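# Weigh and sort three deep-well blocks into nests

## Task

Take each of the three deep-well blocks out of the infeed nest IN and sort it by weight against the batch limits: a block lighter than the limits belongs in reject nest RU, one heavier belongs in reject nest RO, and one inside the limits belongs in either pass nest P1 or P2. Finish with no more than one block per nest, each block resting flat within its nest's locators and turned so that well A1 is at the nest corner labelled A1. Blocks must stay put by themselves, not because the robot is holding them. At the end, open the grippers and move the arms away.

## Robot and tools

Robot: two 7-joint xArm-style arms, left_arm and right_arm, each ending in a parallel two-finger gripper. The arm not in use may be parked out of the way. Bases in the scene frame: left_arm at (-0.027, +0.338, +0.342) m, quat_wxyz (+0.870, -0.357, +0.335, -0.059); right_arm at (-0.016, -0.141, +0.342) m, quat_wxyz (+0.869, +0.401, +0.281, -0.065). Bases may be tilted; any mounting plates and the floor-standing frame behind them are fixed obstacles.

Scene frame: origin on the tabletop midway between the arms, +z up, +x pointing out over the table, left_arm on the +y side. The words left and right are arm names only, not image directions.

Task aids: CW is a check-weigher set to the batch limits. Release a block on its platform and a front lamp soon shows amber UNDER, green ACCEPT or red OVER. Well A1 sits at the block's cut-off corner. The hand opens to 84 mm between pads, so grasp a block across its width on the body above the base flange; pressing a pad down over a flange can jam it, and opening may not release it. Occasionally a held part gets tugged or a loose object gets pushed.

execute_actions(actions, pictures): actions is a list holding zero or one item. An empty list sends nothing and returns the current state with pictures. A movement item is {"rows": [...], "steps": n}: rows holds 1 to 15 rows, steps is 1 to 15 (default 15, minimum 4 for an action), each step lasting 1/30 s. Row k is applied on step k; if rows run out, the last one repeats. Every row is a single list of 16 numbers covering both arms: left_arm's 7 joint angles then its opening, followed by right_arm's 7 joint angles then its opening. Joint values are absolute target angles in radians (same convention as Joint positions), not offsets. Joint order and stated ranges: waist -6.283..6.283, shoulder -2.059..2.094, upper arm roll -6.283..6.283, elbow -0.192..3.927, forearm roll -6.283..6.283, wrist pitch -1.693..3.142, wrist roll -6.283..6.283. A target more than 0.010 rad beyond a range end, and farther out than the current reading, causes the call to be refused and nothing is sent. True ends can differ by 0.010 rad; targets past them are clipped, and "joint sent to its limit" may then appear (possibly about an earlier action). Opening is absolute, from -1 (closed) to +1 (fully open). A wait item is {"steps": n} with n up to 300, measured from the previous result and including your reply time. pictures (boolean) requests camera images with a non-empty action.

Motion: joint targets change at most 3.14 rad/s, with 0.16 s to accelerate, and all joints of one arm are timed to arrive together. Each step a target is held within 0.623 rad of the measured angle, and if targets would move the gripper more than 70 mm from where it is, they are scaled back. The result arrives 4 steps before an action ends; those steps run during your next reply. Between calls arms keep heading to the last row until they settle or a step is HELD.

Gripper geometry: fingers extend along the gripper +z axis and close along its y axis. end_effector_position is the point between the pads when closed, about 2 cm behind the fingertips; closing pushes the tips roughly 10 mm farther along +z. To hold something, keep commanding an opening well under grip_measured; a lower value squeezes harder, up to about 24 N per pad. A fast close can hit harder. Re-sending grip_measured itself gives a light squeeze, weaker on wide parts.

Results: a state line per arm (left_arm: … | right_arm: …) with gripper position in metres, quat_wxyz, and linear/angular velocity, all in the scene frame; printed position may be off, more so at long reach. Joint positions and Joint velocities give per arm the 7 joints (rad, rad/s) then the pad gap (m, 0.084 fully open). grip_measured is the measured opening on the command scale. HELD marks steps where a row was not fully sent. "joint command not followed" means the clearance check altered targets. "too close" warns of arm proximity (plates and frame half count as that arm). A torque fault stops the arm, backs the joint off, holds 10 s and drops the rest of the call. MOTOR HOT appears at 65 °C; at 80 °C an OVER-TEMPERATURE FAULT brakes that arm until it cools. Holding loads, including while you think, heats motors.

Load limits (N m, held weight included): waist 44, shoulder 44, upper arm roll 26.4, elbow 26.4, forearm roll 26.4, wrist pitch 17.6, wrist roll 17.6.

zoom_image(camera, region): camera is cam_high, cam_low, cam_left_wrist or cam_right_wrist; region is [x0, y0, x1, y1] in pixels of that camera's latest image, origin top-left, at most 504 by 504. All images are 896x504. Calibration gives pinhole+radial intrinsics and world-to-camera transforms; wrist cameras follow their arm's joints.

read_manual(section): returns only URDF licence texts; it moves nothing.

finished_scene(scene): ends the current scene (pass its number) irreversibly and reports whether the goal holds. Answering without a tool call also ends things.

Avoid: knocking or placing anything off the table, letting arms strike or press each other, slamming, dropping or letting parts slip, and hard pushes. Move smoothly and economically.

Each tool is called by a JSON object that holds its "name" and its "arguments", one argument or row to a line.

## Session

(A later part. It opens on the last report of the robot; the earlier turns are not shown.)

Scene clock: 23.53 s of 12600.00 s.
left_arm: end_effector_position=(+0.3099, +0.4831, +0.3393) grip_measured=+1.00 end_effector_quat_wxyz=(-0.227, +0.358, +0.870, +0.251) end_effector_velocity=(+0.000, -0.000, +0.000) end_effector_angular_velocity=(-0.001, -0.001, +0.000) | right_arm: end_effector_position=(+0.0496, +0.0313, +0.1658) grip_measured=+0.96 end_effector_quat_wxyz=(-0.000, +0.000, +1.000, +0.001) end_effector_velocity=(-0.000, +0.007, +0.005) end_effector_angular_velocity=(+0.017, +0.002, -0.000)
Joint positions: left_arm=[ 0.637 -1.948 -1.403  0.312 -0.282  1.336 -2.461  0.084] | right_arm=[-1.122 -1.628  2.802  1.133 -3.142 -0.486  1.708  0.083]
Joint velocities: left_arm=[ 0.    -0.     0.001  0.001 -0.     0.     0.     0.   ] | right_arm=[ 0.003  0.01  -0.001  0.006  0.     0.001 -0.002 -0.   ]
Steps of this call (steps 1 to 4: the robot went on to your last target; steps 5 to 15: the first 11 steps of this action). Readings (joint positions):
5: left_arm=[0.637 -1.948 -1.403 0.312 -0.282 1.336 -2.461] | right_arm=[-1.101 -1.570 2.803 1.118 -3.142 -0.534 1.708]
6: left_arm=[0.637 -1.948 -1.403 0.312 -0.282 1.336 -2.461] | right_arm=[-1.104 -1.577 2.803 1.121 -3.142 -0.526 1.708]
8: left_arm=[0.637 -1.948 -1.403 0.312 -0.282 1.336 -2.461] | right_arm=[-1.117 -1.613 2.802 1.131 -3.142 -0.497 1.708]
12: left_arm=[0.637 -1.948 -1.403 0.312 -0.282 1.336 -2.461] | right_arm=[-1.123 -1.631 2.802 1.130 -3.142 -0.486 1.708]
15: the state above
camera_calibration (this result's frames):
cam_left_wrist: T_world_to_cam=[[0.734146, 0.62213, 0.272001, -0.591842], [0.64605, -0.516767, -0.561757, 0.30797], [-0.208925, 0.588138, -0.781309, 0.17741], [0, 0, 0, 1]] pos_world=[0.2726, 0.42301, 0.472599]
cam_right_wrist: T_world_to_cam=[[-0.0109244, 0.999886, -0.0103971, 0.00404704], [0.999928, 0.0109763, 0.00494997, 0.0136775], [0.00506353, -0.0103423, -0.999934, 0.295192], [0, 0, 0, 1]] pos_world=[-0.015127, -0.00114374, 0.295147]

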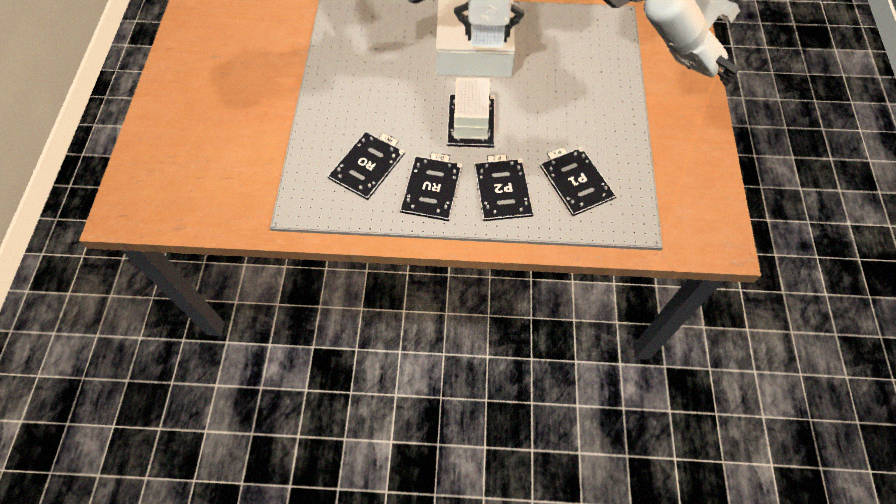

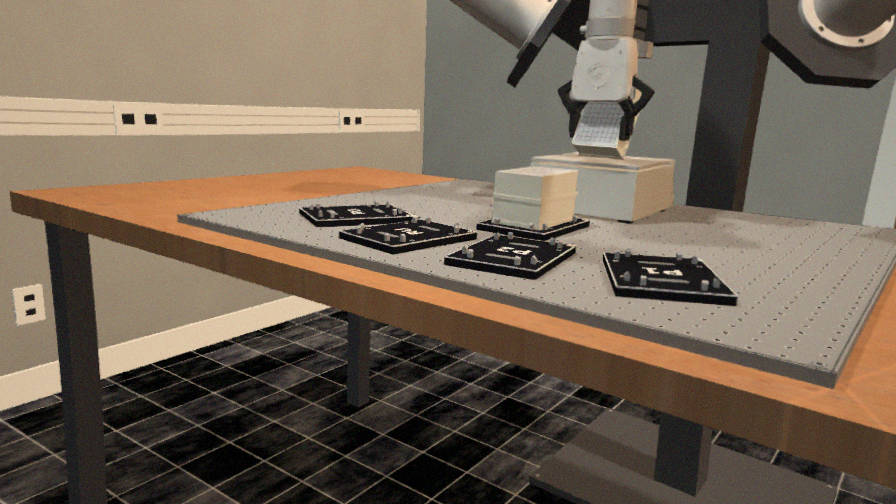

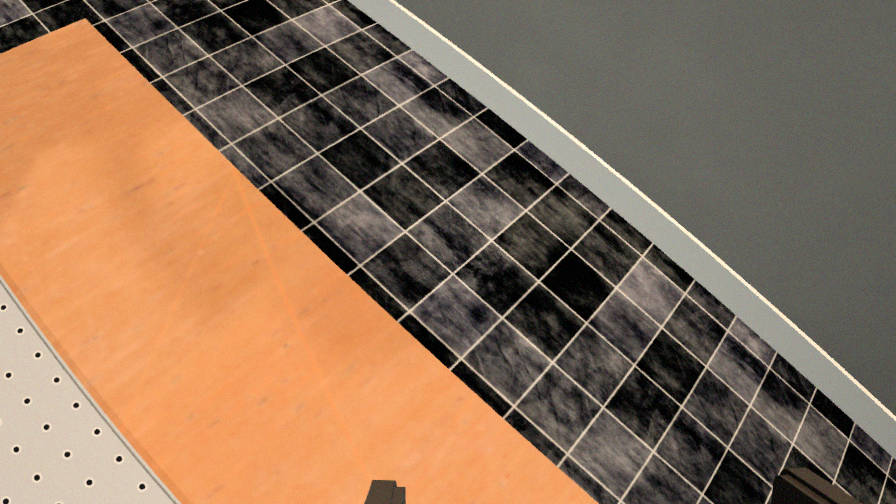

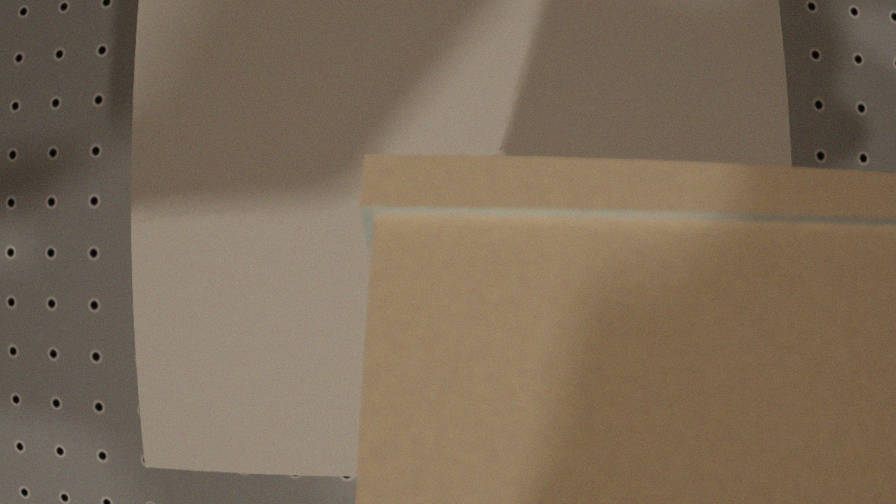

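Lower a bit more and release.

{"name": "execute_actions", "arguments": {
  "actions": [
    {"rows":[[0.637,-1.948,-1.403,0.312,-0.282,1.336,-2.461,1,-1.127,-1.643,2.802,1.135,-3.1416,-0.474,1.7076,-1]],"steps":10}
  ]
}}

{"name": "execute_actions", "arguments": {
  "actions": [
    {"rows":[[0.637,-1.948,-1.403,0.312,-0.282,1.336,-2.461,1,-1.127,-1.643,2.802,1.135,-3.1416,-0.474,1.7076,1]],"steps":15}
  ]
}}

{"name": "execute_actions", "arguments": {
  "actions": [
    {"steps":20}
  ],
  "pictures": true
}}

Scene clock: 24.73 s of 12600.00 s.
left_arm: end_effector_position=(+0.3099, +0.4831, +0.3393) grip_measured=+1.00 end_effector_quat_wxyz=(-0.227, +0.358, +0.870, +0.251) end_effector_velocity=(+0.000, -0.000, -0.000) end_effector_angular_velocity=(-0.001, -0.000, -0.000) | right_arm: end_effector_position=(+0.0496, +0.0296, +0.1590) grip_measured=+0.96 end_effector_quat_wxyz=(-0.000, +0.000, +1.000, -0.001) end_effector_velocity=(-0.000, +0.003, -0.002) end_effector_angular_velocity=(+0.007, -0.000, +0.001)
Joint positions: left_arm=[ 0.637 -1.948 -1.403  0.312 -0.282  1.336 -2.461  0.084] | right_arm=[-1.127 -1.644  2.802  1.134 -3.142 -0.474  1.708  0.083]
Joint velocities: left_arm=[ 0.     0.001  0.001  0.    -0.    -0.001 -0.     0.   ] | right_arm=[-0.001 -0.005 -0.001  0.004 -0.     0.007 -0.001  0.   ]
Steps of this call (steps 1 to 4: the last 4 steps of your previous action; steps 5 to 15: the robot went on to your last target; steps 16 to 30: nothing new was sent; steps 31 to 36: the first 6 steps of this action). Readings (joint positions):
31: left_arm=[0.637 -1.948 -1.403 0.312 -0.282 1.336 -2.461] | right_arm=[-1.122 -1.629 2.802 1.132 -3.142 -0.485 1.708]
32: left_arm=[0.637 -1.948 -1.403 0.312 -0.282 1.336 -2.461] | right_arm=[-1.123 -1.633 2.802 1.134 -3.142 -0.481 1.708]
34: left_arm=[0.637 -1.948 -1.403 0.312 -0.282 1.336 -2.461] | right_arm=[-1.126 -1.641 2.802 1.135 -3.142 -0.476 1.708]
36: the state above

Scene clock: 25.23 s of 12600.00 s.
left_arm: end_effector_position=(+0.3099, +0.4831, +0.3393) grip_measured=+1.00 end_effector_quat_wxyz=(-0.227, +0.358, +0.870, +0.251) end_effector_velocity=(+0.000, +0.000, +0.000) end_effector_angular_velocity=(-0.001, -0.002, +0.002) | right_arm: end_effector_position=(+0.0496, +0.0305, +0.1595) grip_measured=+1.00 end_effector_quat_wxyz=(-0.000, +0.000, +1.000, +0.000) end_effector_velocity=(-0.000, -0.001, -0.001) end_effector_angular_velocity=(-0.002, -0.000, +0.001)
Joint positions: left_arm=[ 0.637 -1.948 -1.403  0.312 -0.282  1.336 -2.461  0.084] | right_arm=[-1.127 -1.643  2.802  1.135 -3.142 -0.474  1.708  0.084]
Joint velocities: left_arm=[ 0.    -0.001  0.002 -0.001  0.    -0.001  0.    -0.   ] | right_arm=[ 0.    -0.001  0.001 -0.001  0.    -0.    -0.    -0.   ]
Steps of this call (steps 1 to 4: the last 4 steps of your previous action; steps 5 to 15: the first 11 steps of this action). Readings (joint positions):
5: left_arm=[0.637 -1.948 -1.403 0.312 -0.282 1.336 -2.461] | right_arm=[-1.127 -1.643 2.802 1.135 -3.142 -0.474 1.708]
6: left_arm=[0.637 -1.948 -1.403 0.312 -0.282 1.336 -2.461] | right_arm=[-1.127 -1.643 2.802 1.135 -3.142 -0.474 1.708]
8: left_arm=[0.637 -1.948 -1.403 0.312 -0.282 1.336 -2.461] | right_arm=[-1.127 -1.643 2.802 1.135 -3.142 -0.474 1.708]
12: left_arm=[0.637 -1.948 -1.403 0.312 -0.282 1.336 -2.461] | right_arm=[-1.127 -1.643 2.802 1.135 -3.142 -0.474 1.708]
15: the state above

Scene clock: 25.90 s of 12600.00 s.
left_arm: end_effector_position=(+0.3099, +0.4831, +0.3393) grip_measured=+1.00 end_effector_quat_wxyz=(-0.227, +0.358, +0.870, +0.251) end_effector_velocity=(-0.000, +0.000, -0.000) end_effector_angular_velocity=(+0.000, +0.001, +0.000) | right_arm: end_effector_position=(+0.0496, +0.0304, +0.1594) grip_measured=+1.00 end_effector_quat_wxyz=(-0.000, +0.000, +1.000, -0.000) end_effector_velocity=(+0.000, +0.000, +0.000) end_effector_angular_velocity=(-0.000, -0.000, -0.001)
Joint positions: left_arm=[ 0.637 -1.948 -1.403  0.312 -0.282  1.336 -2.461  0.084] | right_arm=[-1.127 -1.643  2.802  1.135 -3.142 -0.474  1.708  0.084]
Joint velocities: left_arm=[ 0.     0.    -0.    -0.001  0.    -0.    -0.    -0.   ] | right_arm=[-0.     0.    -0.001 -0.     0.001 -0.    -0.    -0.   ]
Kept back: nothing.
Steps of this call (steps 1 to 4: the last 4 steps of your previous action; steps 5 to 15: the robot went on to your last target; steps 16 to 20: nothing new was sent). Readings (joint positions):
1: left_arm=[0.637 -1.948 -1.403 0.312 -0.282 1.336 -2.461] | right_arm=[-1.127 -1.643 2.802 1.135 -3.142 -0.474 1.708]
2: left_arm=[0.637 -1.948 -1.403 0.312 -0.282 1.336 -2.461] | right_arm=[-1.127 -1.643 2.802 1.135 -3.142 -0.474 1.708]
4: left_arm=[0.637 -1.948 -1.403 0.312 -0.282 1.336 -2.461] | right_arm=[-1.127 -1.643 2.802 1.135 -3.142 -0.474 1.708]
8: left_arm=[0.637 -1.948 -1.403 0.312 -0.282 1.336 -2.461] | right_arm=[-1.127 -1.643 2.802 1.135 -3.142 -0.474 1.708]
20: the state above
All arms were judged still, so your last target was given up. Only a new action makes them travel on or press farther. Fingers that are still opening or closing keep moving.
camera_calibration (this result's frames):
cam_left_wrist: T_world_to_cam=[[0.734145, 0.62213, 0.272001, -0.591842], [0.64605, -0.516767, -0.561757, 0.30797], [-0.208925, 0.588138, -0.781309, 0.17741], [0, 0, 0, 1]] pos_world=[0.2726, 0.42301, 0.472599]
cam_right_wrist: T_world_to_cam=[[-0.0112758, 0.999862, -0.0122117, 0.00516848], [0.999923, 0.0113374, 0.00498749, 0.0137709], [0.00512525, -0.0121546, -0.999913, 0.288835], [0, 0, 0, 1]] pos_world=[-0.0151919, -0.00181323, 0.288805]

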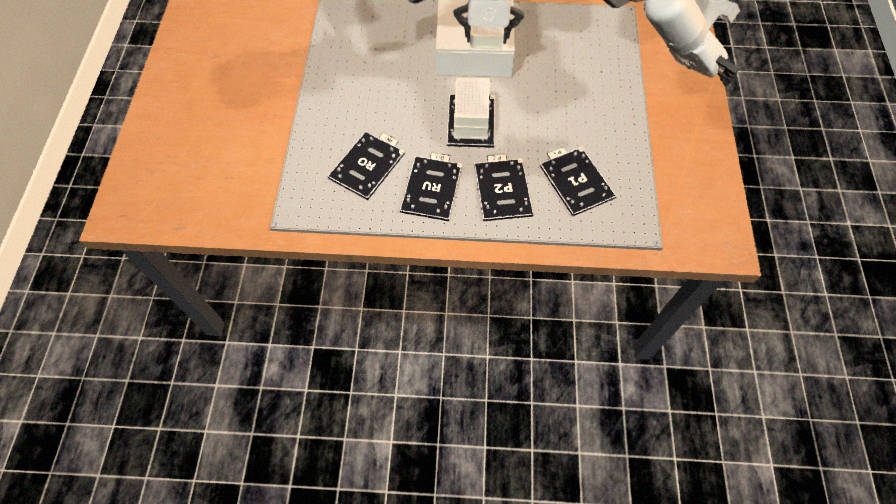

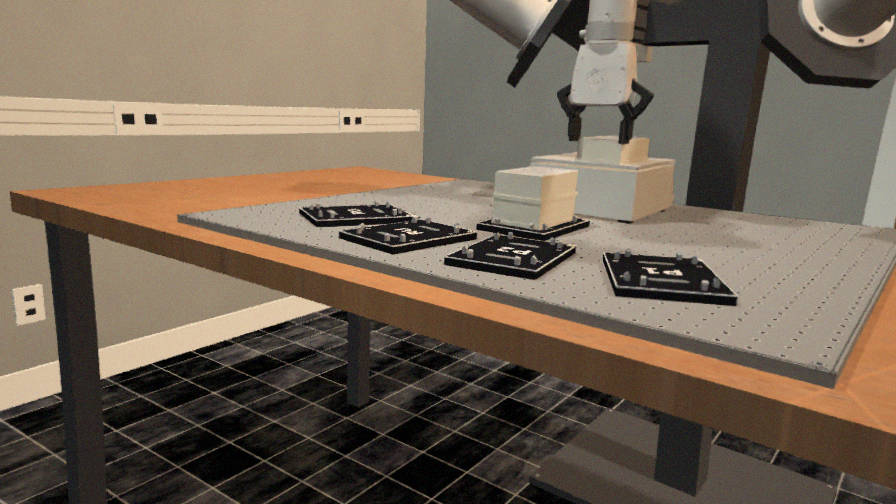

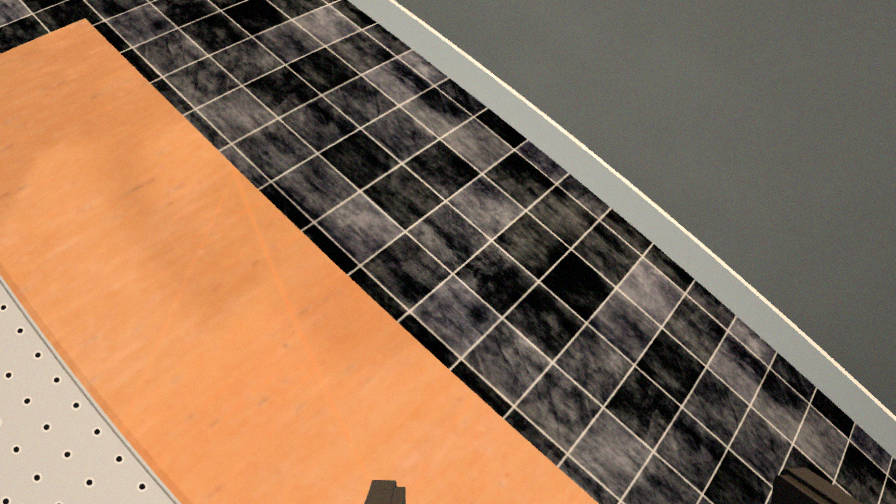

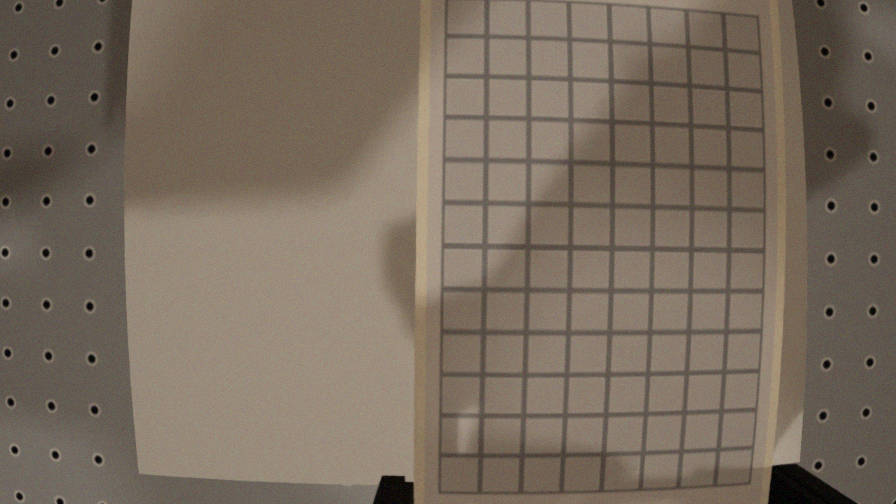

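{"name": "execute_actions", "arguments": {
  "actions": [
    {"rows":[[0.637,-1.948,-1.403,0.312,-0.282,1.336,-2.461,1,-1.1009,-1.5689,2.803,1.1175,-3.1416,-0.5346,1.7076,1]],"steps":8}
  ]
}}

{"name": "execute_actions", "arguments": {
  "actions": [
    {"rows":[[0.637,-1.948,-1.403,0.312,-0.282,1.336,-2.461,1,-0.9204,-1.8051,3.0988,1.4896,-3.1416,-0.7068,2.0586,1]],"steps":15}
  ]
}}

{"name": "execute_actions", "arguments": {
  "actions": [
    {"steps":20}
  ],
  "pictures": true
}}

Scene clock: 26.40 s of 12600.00 s.
left_arm: end_effector_position=(+0.3099, +0.4831, +0.3393) grip_measured=+1.00 end_effector_quat_wxyz=(-0.227, +0.358, +0.870, +0.251) end_effector_velocity=(+0.000, -0.000, +0.000) end_effector_angular_velocity=(-0.001, -0.001, +0.000) | right_arm: end_effector_position=(+0.0499, +0.0282, +0.1804) grip_measured=+1.00 end_effector_quat_wxyz=(+0.000, +0.000, +1.000, -0.003) end_effector_velocity=(-0.008, +0.082, +0.275) end_effector_angular_velocity=(+0.233, +0.026, -0.003)
Joint positions: left_arm=[ 0.637 -1.948 -1.403  0.312 -0.282  1.336 -2.461  0.084] | right_arm=[-1.109 -1.592  2.803  1.119 -3.142 -0.518  1.708  0.084]
Joint velocities: left_arm=[ 0.    -0.     0.001  0.    -0.    -0.001  0.    -0.   ] | right_arm=[ 0.228  0.64  -0.001 -0.039 -0.001 -0.406 -0.     0.   ]
Steps of this call (steps 1 to 11: nothing new was sent; steps 12 to 15: the first 4 steps of this action). Readings (joint positions):
12: left_arm=[0.637 -1.948 -1.403 0.312 -0.282 1.336 -2.461] | right_arm=[-1.127 -1.642 2.802 1.135 -3.142 -0.475 1.708]
13: left_arm=[0.637 -1.948 -1.403 0.312 -0.282 1.336 -2.461] | right_arm=[-1.124 -1.635 2.802 1.131 -3.142 -0.483 1.708]
15: the state above

Scene clock: 26.90 s of 12600.00 s.
left_arm: end_effector_position=(+0.3099, +0.4831, +0.3393) grip_measured=+1.00 end_effector_quat_wxyz=(-0.227, +0.358, +0.870, +0.251) end_effector_velocity=(-0.000, -0.000, -0.000) end_effector_angular_velocity=(-0.001, +0.001, -0.001) | right_arm: end_effector_position=(-0.1028, +0.0602, +0.1909) grip_measured=+1.00 end_effector_quat_wxyz=(-0.001, -0.005, +1.000, +0.002) end_effector_velocity=(-0.341, -0.057, -0.030) end_effector_angular_velocity=(-0.107, +0.096, +0.066)
Joint positions: left_arm=[ 0.637 -1.948 -1.403  0.312 -0.282  1.336 -2.461  0.084] | right_arm=[-0.93  -1.791  3.086  1.466 -3.141 -0.694  2.033  0.084]
Joint velocities: left_arm=[ 0.     0.003 -0.     0.    -0.    -0.001 -0.    -0.   ] | right_arm=[ 0.353 -0.421  0.63   0.625  0.019 -0.275  0.572 -0.   ]
Steps of this call (steps 1 to 4: the last 4 steps of your previous action; steps 5 to 15: the first 11 steps of this action). Readings (joint positions):
5: left_arm=[0.637 -1.948 -1.403 0.312 -0.282 1.336 -2.461] | right_arm=[-1.100 -1.568 2.803 1.119 -3.142 -0.535 1.709]
6: left_arm=[0.637 -1.948 -1.403 0.312 -0.282 1.336 -2.461] | right_arm=[-1.097 -1.575 2.808 1.126 -3.142 -0.540 1.719]
8: left_arm=[0.637 -1.948 -1.403 0.312 -0.282 1.336 -2.461] | right_arm=[-1.068 -1.619 2.853 1.192 -3.143 -0.572 1.783]
12: left_arm=[0.637 -1.948 -1.403 0.312 -0.282 1.336 -2.461] | right_arm=[-0.983 -1.723 2.997 1.361 -3.141 -0.646 1.936]
15: the state above

Scene clock: 27.57 s of 12600.00 s.
left_arm: end_effector_position=(+0.3099, +0.4831, +0.3393) grip_measured=+1.00 end_effector_quat_wxyz=(-0.227, +0.358, +0.870, +0.251) end_effector_velocity=(-0.000, -0.000, -0.000) end_effector_angular_velocity=(-0.000, +0.001, -0.001) | right_arm: end_effector_position=(-0.1103, +0.0603, +0.1906) grip_measured=+1.00 end_effector_quat_wxyz=(-0.000, +0.000, +1.000, +0.000) end_effector_velocity=(-0.000, -0.000, -0.000) end_effector_angular_velocity=(+0.000, -0.001, +0.002)
Joint positions: left_arm=[ 0.637 -1.948 -1.403  0.312 -0.282  1.336 -2.461  0.084] | right_arm=[-0.921 -1.805  3.099  1.49  -3.142 -0.707  2.059  0.084]
Joint velocities: left_arm=[-0.     0.001 -0.001  0.    -0.    -0.    -0.    -0.   ] | right_arm=[ 0.002 -0.001  0.001  0.001  0.    -0.    -0.     0.   ]
Kept back: nothing.
Steps of this call (steps 1 to 4: the last 4 steps of your previous action; steps 5 to 20: the robot went on to your last target). Readings (joint positions):
1: left_arm=[0.637 -1.948 -1.403 0.312 -0.282 1.336 -2.461] | right_arm=[-0.922 -1.801 3.101 1.480 -3.140 -0.700 2.047]
2: left_arm=[0.637 -1.948 -1.403 0.312 -0.282 1.336 -2.461] | right_arm=[-0.919 -1.805 3.105 1.485 -3.140 -0.704 2.053]
4: left_arm=[0.637 -1.948 -1.403 0.312 -0.282 1.336 -2.461] | right_arm=[-0.920 -1.805 3.099 1.487 -3.141 -0.706 2.057]
8: left_arm=[0.637 -1.948 -1.403 0.312 -0.282 1.336 -2.461] | right_arm=[-0.922 -1.804 3.095 1.488 -3.142 -0.707 2.058]
20: the state above
camera_calibration (this result's frames):
cam_left_wrist: T_world_to_cam=[[0.734145, 0.62213, 0.272001, -0.591842], [0.64605, -0.516767, -0.561757, 0.30797], [-0.208925, 0.588138, -0.781309, 0.17741], [0, 0, 0, 1]] pos_world=[0.2726, 0.42301, 0.472599]
cam_right_wrist: T_world_to_cam=[[-0.0110308, 0.99987, -0.0117761, -0.0261836], [0.999927, 0.0110888, 0.004874, 0.173195], [0.00500395, -0.0117215, -0.999919, 0.321164], [0, 0, 0, 1]] pos_world=[-0.175078, 0.0280242, 0.319986]

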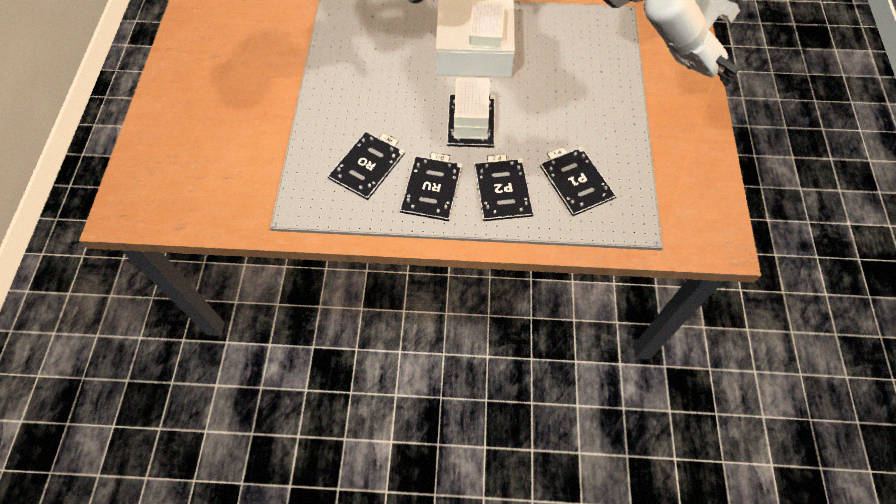

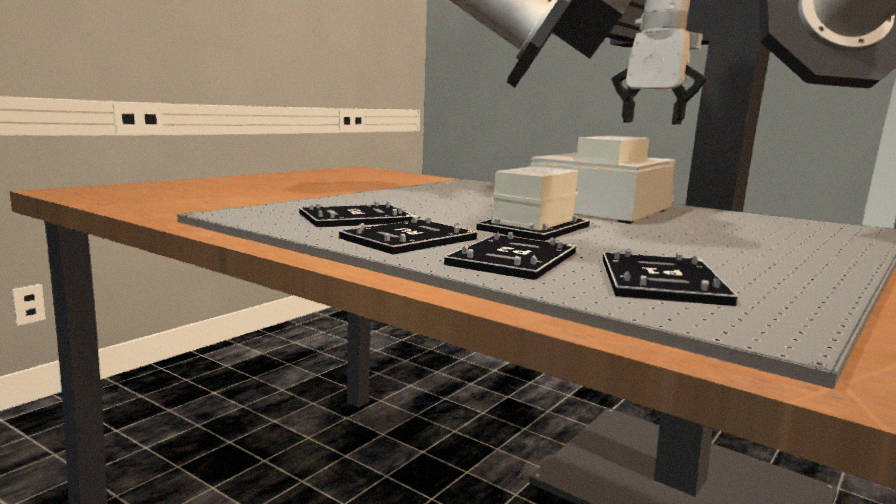

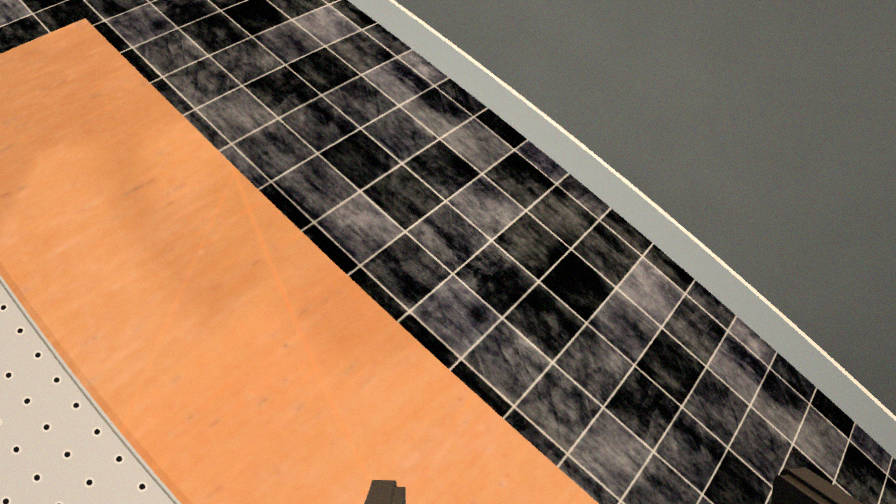

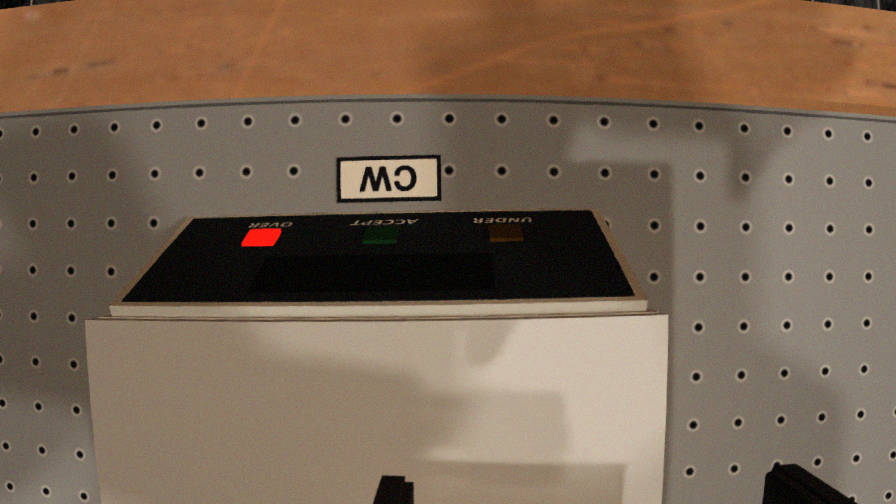

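{"name": "execute_actions", "arguments": {
  "actions": [
    {"rows":[[0.637,-1.948,-1.403,0.312,-0.282,1.336,-2.461,1,-1.0178,-1.6291,2.9456,1.1849,-3.1416,-0.5658,1.8776,1]],"steps":15}
  ]
}}

{"name": "execute_actions", "arguments": {
  "actions": [
    {"rows":[[0.637,-1.948,-1.403,0.312,-0.282,1.336,-2.461,1,-1.029,-1.684,2.944,1.198,-3.1416,-0.524,1.8776,1]],"steps":15}
  ],
  "pictures": true
}}

Scene clock: 40.40 s of 12600.00 s.
left_arm: end_effector_position=(+0.3099, +0.4831, +0.3393) grip_measured=+1.00 end_effector_quat_wxyz=(-0.227, +0.358, +0.870, +0.251) end_effector_velocity=(-0.000, -0.000, -0.000) end_effector_angular_velocity=(-0.000, +0.002, -0.002) | right_arm: end_effector_position=(-0.0143, +0.0313, +0.1904) grip_measured=+1.00 end_effector_quat_wxyz=(+0.001, +0.003, +1.000, -0.001) end_effector_velocity=(-0.055, -0.009, -0.001) end_effector_angular_velocity=(+0.029, +0.064, +0.135)
Joint positions: left_arm=[ 0.637 -1.948 -1.403  0.312 -0.282  1.336 -2.461  0.084] | right_arm=[-1.02  -1.63   2.942  1.185 -3.142 -0.568  1.88   0.084]
Joint velocities: left_arm=[-0.     0.002 -0.002  0.    -0.    -0.     0.     0.   ] | right_arm=[ 0.027  0.01   0.11  -0.018  0.018  0.049 -0.048  0.   ]
Steps of this call (steps 1 to 15: the robot went on to your last target; steps 16 to 90: nothing new was sent; then 9.47 s passed at rest; steps 91 to 101: the first 11 steps of this action). Readings (joint positions):
91: left_arm=[0.637 -1.948 -1.403 0.312 -0.282 1.336 -2.461] | right_arm=[-0.921 -1.805 3.098 1.489 -3.142 -0.706 2.058]
92: left_arm=[0.637 -1.948 -1.403 0.312 -0.282 1.336 -2.461] | right_arm=[-0.923 -1.800 3.096 1.480 -3.141 -0.701 2.051]
94: left_arm=[0.637 -1.948 -1.403 0.312 -0.282 1.336 -2.461] | right_arm=[-0.944 -1.759 3.066 1.409 -3.140 -0.666 2.008]
98: left_arm=[0.637 -1.948 -1.403 0.312 -0.282 1.336 -2.461] | right_arm=[-1.010 -1.647 2.954 1.217 -3.143 -0.583 1.899]
101: the state above

Scene clock: 40.90 s of 12600.00 s.
left_arm: end_effector_position=(+0.3099, +0.4831, +0.3393) grip_measured=+1.00 end_effector_quat_wxyz=(-0.227, +0.358, +0.870, +0.251) end_effector_velocity=(+0.000, +0.000, +0.000) end_effector_angular_velocity=(-0.000, -0.002, +0.001) | right_arm: end_effector_position=(-0.0164, +0.0320, +0.1682) grip_measured=+1.00 end_effector_quat_wxyz=(-0.000, +0.000, +1.000, +0.000) end_effector_velocity=(-0.001, +0.004, +0.004) end_effector_angular_velocity=(+0.012, +0.003, +0.000)
Joint positions: left_arm=[ 0.637 -1.948 -1.403  0.312 -0.282  1.336 -2.461  0.084] | right_arm=[-1.029 -1.684  2.944  1.199 -3.142 -0.524  1.878  0.084]
Joint velocities: left_arm=[ 0.    -0.001  0.002  0.     0.     0.    -0.    -0.   ] | right_arm=[ 0.002  0.009 -0.     0.003  0.     0.    -0.001 -0.   ]
Steps of this call (steps 1 to 4: the last 4 steps of your previous action; steps 5 to 15: the first 11 steps of this action). Readings (joint positions):
5: left_arm=[0.637 -1.948 -1.403 0.312 -0.282 1.336 -2.461] | right_arm=[-1.017 -1.631 2.949 1.187 -3.141 -0.565 1.878]
6: left_arm=[0.637 -1.948 -1.403 0.312 -0.282 1.336 -2.461] | right_arm=[-1.018 -1.638 2.948 1.191 -3.141 -0.557 1.878]
8: left_arm=[0.637 -1.948 -1.403 0.312 -0.282 1.336 -2.461] | right_arm=[-1.026 -1.671 2.945 1.199 -3.141 -0.533 1.878]
12: left_arm=[0.637 -1.948 -1.403 0.312 -0.282 1.336 -2.461] | right_arm=[-1.029 -1.686 2.945 1.196 -3.142 -0.524 1.878]
15: the state above
camera_calibration (this result's frames):
cam_left_wrist: T_world_to_cam=[[0.734146, 0.62213, 0.272001, -0.591842], [0.64605, -0.516767, -0.561757, 0.30797], [-0.208925, 0.588138, -0.781309, 0.17741], [0, 0, 0, 1]] pos_world=[0.2726, 0.42301, 0.472599]
cam_right_wrist: T_world_to_cam=[[-0.010778, 0.999875, -0.0115787, 0.0028392], [0.999928, 0.0108373, 0.00507392, 0.0797028], [0.00519877, -0.0115232, -0.99992, 0.29801], [0, 0, 0, 1]] pos_world=[-0.0812158, -0.000268599, 0.297615]

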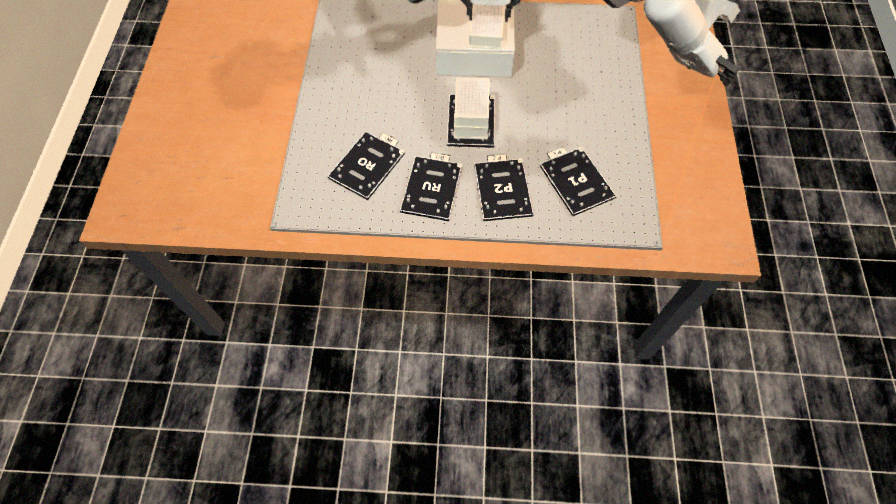

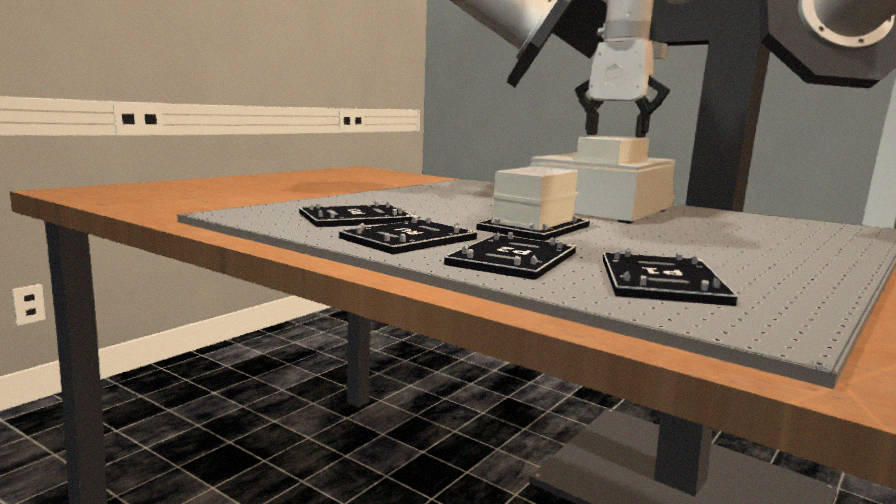

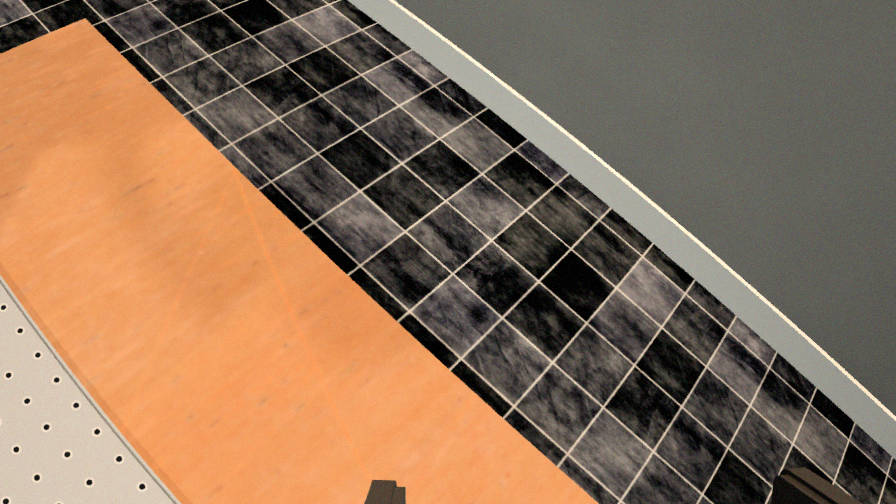

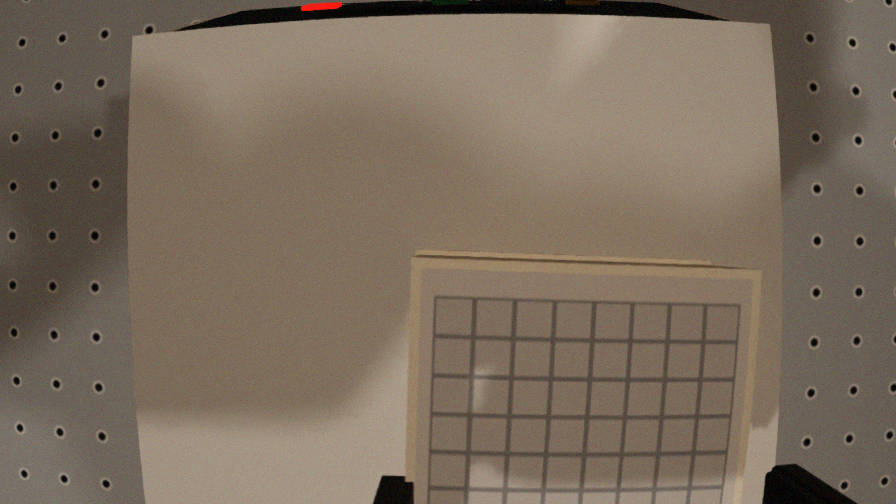

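{"name": "execute_actions", "arguments": {
  "actions": [
    {"rows":[[0.637,-1.948,-1.403,0.312,-0.282,1.336,-2.461,1,-1.029,-1.679,2.944,1.190,-3.1416,-0.520,1.928,1]],"steps":15}
  ]
}}

{"name": "execute_actions", "arguments": {
  "actions": []
}}

Scene clock: 41.50 s of 12600.00 s.
left_arm: end_effector_position=(+0.3099, +0.4831, +0.3393) grip_measured=+1.00 end_effector_quat_wxyz=(-0.227, +0.358, +0.870, +0.251) end_effector_velocity=(-0.000, +0.000, -0.000) end_effector_angular_velocity=(+0.000, +0.001, +0.000) | right_arm: end_effector_position=(-0.0157, +0.0300, +0.1682) grip_measured=+1.00 end_effector_quat_wxyz=(-0.001, +0.026, +1.000, -0.000) end_effector_velocity=(+0.000, -0.001, -0.000) end_effector_angular_velocity=(-0.002, +0.000, -0.002)
Joint positions: left_arm=[ 0.637 -1.948 -1.403  0.312 -0.282  1.336 -2.461  0.084] | right_arm=[-1.029 -1.679  2.944  1.19  -3.142 -0.52   1.928  0.084]
Joint velocities: left_arm=[-0.     0.001 -0.001 -0.     0.     0.001 -0.     0.   ] | right_arm=[-0.001 -0.001  0.    -0.     0.    -0.001  0.002  0.   ]
Steps of this call (steps 1 to 4: the last 4 steps of your previous action; steps 5 to 7: the robot went on to your last target; steps 8 to 18: the first 11 steps of this action). Readings (joint positions):
8: left_arm=[0.637 -1.948 -1.403 0.312 -0.282 1.336 -2.461] | right_arm=[-1.029 -1.684 2.944 1.198 -3.142 -0.524 1.879]
9: left_arm=[0.637 -1.948 -1.403 0.312 -0.282 1.336 -2.461] | right_arm=[-1.029 -1.683 2.944 1.197 -3.142 -0.523 1.889]
11: left_arm=[0.637 -1.948 -1.403 0.312 -0.282 1.336 -2.461] | right_arm=[-1.029 -1.680 2.944 1.192 -3.142 -0.521 1.917]
15: left_arm=[0.637 -1.948 -1.403 0.312 -0.282 1.336 -2.461] | right_arm=[-1.029 -1.679 2.944 1.190 -3.142 -0.520 1.927]
18: the state above

Scene clock: 41.63 s of 12600.00 s.
left_arm: end_effector_position=(+0.3099, +0.4831, +0.3393) grip_measured=+1.00 end_effector_quat_wxyz=(-0.227, +0.358, +0.870, +0.251) end_effector_velocity=(-0.000, -0.000, -0.000) end_effector_angular_velocity=(-0.001, +0.001, -0.000) | right_arm: end_effector_position=(-0.0157, +0.0300, +0.1682) grip_measured=+1.00 end_effector_quat_wxyz=(-0.001, +0.026, +1.000, -0.000) end_effector_velocity=(+0.001, +0.000, -0.000) end_effector_angular_velocity=(+0.001, -0.002, +0.000)
Joint positions: left_arm=[ 0.637 -1.948 -1.403  0.312 -0.282  1.336 -2.461  0.084] | right_arm=[-1.029 -1.679  2.944  1.19  -3.142 -0.52   1.928  0.084]
Joint velocities: left_arm=[-0.     0.001  0.     0.    -0.     0.     0.    -0.   ] | right_arm=[ 0.001 -0.    -0.002  0.    -0.001 -0.     0.     0.   ]
Kept back: nothing.
Steps of this call (steps 1 to 4: the last 4 steps of your previous action). Readings (joint positions):
1: left_arm=[0.637 -1.948 -1.403 0.312 -0.282 1.336 -2.461] | right_arm=[-1.029 -1.679 2.944 1.190 -3.142 -0.520 1.928]
2: left_arm=[0.637 -1.948 -1.403 0.312 -0.282 1.336 -2.461] | right_arm=[-1.029 -1.679 2.944 1.190 -3.142 -0.520 1.928]
4: the state above
camera_calibration (this result's frames):
cam_left_wrist: T_world_to_cam=[[0.734145, 0.62213, 0.272001, -0.591842], [0.64605, -0.516767, -0.561757, 0.30797], [-0.208925, 0.588138, -0.781309, 0.17741], [0, 0, 0, 1]] pos_world=[0.2726, 0.42301, 0.472599]
cam_right_wrist: T_world_to_cam=[[0.0403409, 0.999112, -0.0121849, 0.005741], [0.999178, -0.0402899, 0.00440634, 0.0806615], [0.0039115, -0.0123526, -0.999916, 0.297924], [0, 0, 0, 1]] pos_world=[-0.0819922, 0.00119408, 0.297614]

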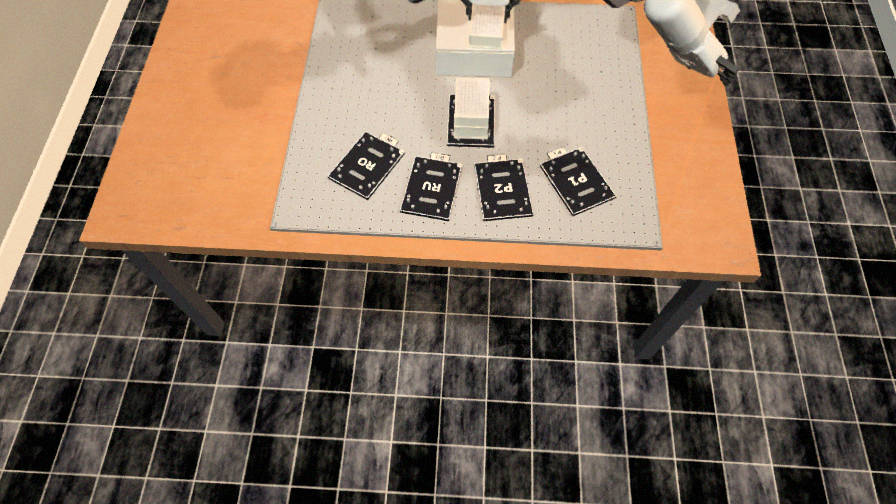

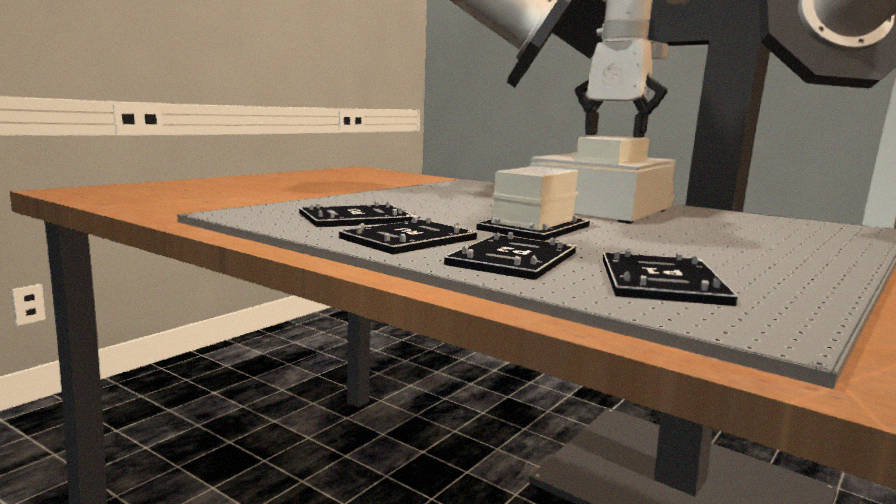

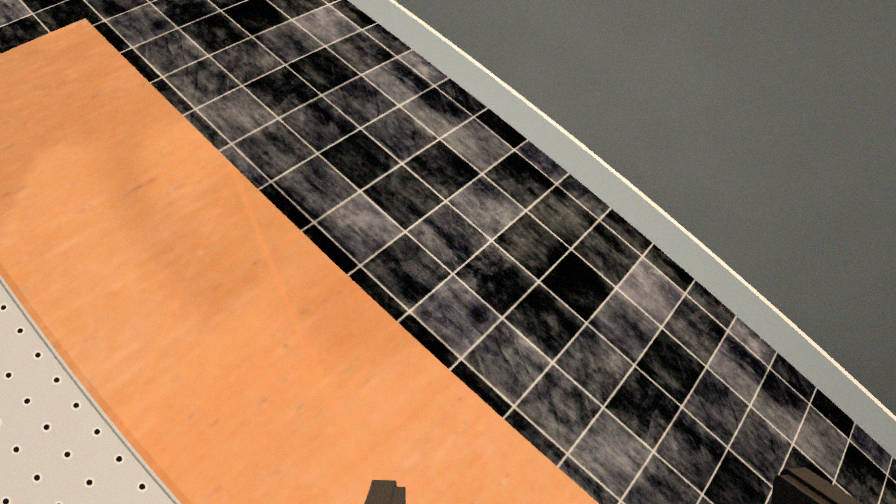

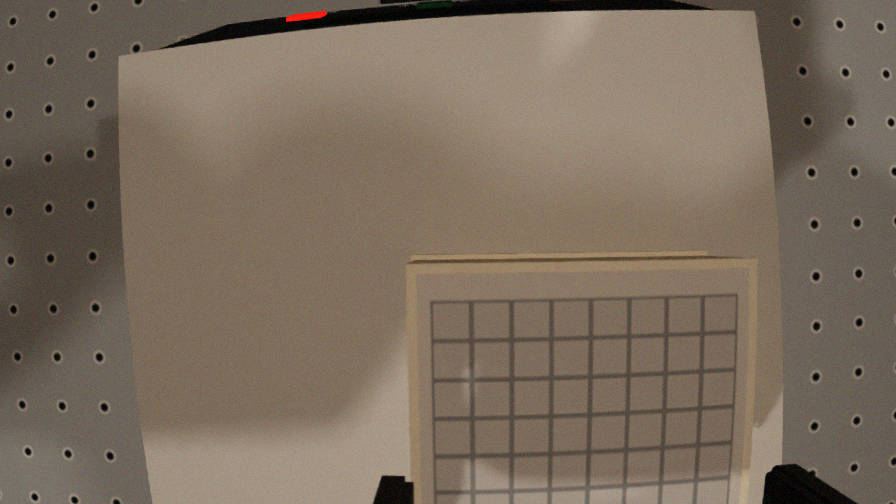

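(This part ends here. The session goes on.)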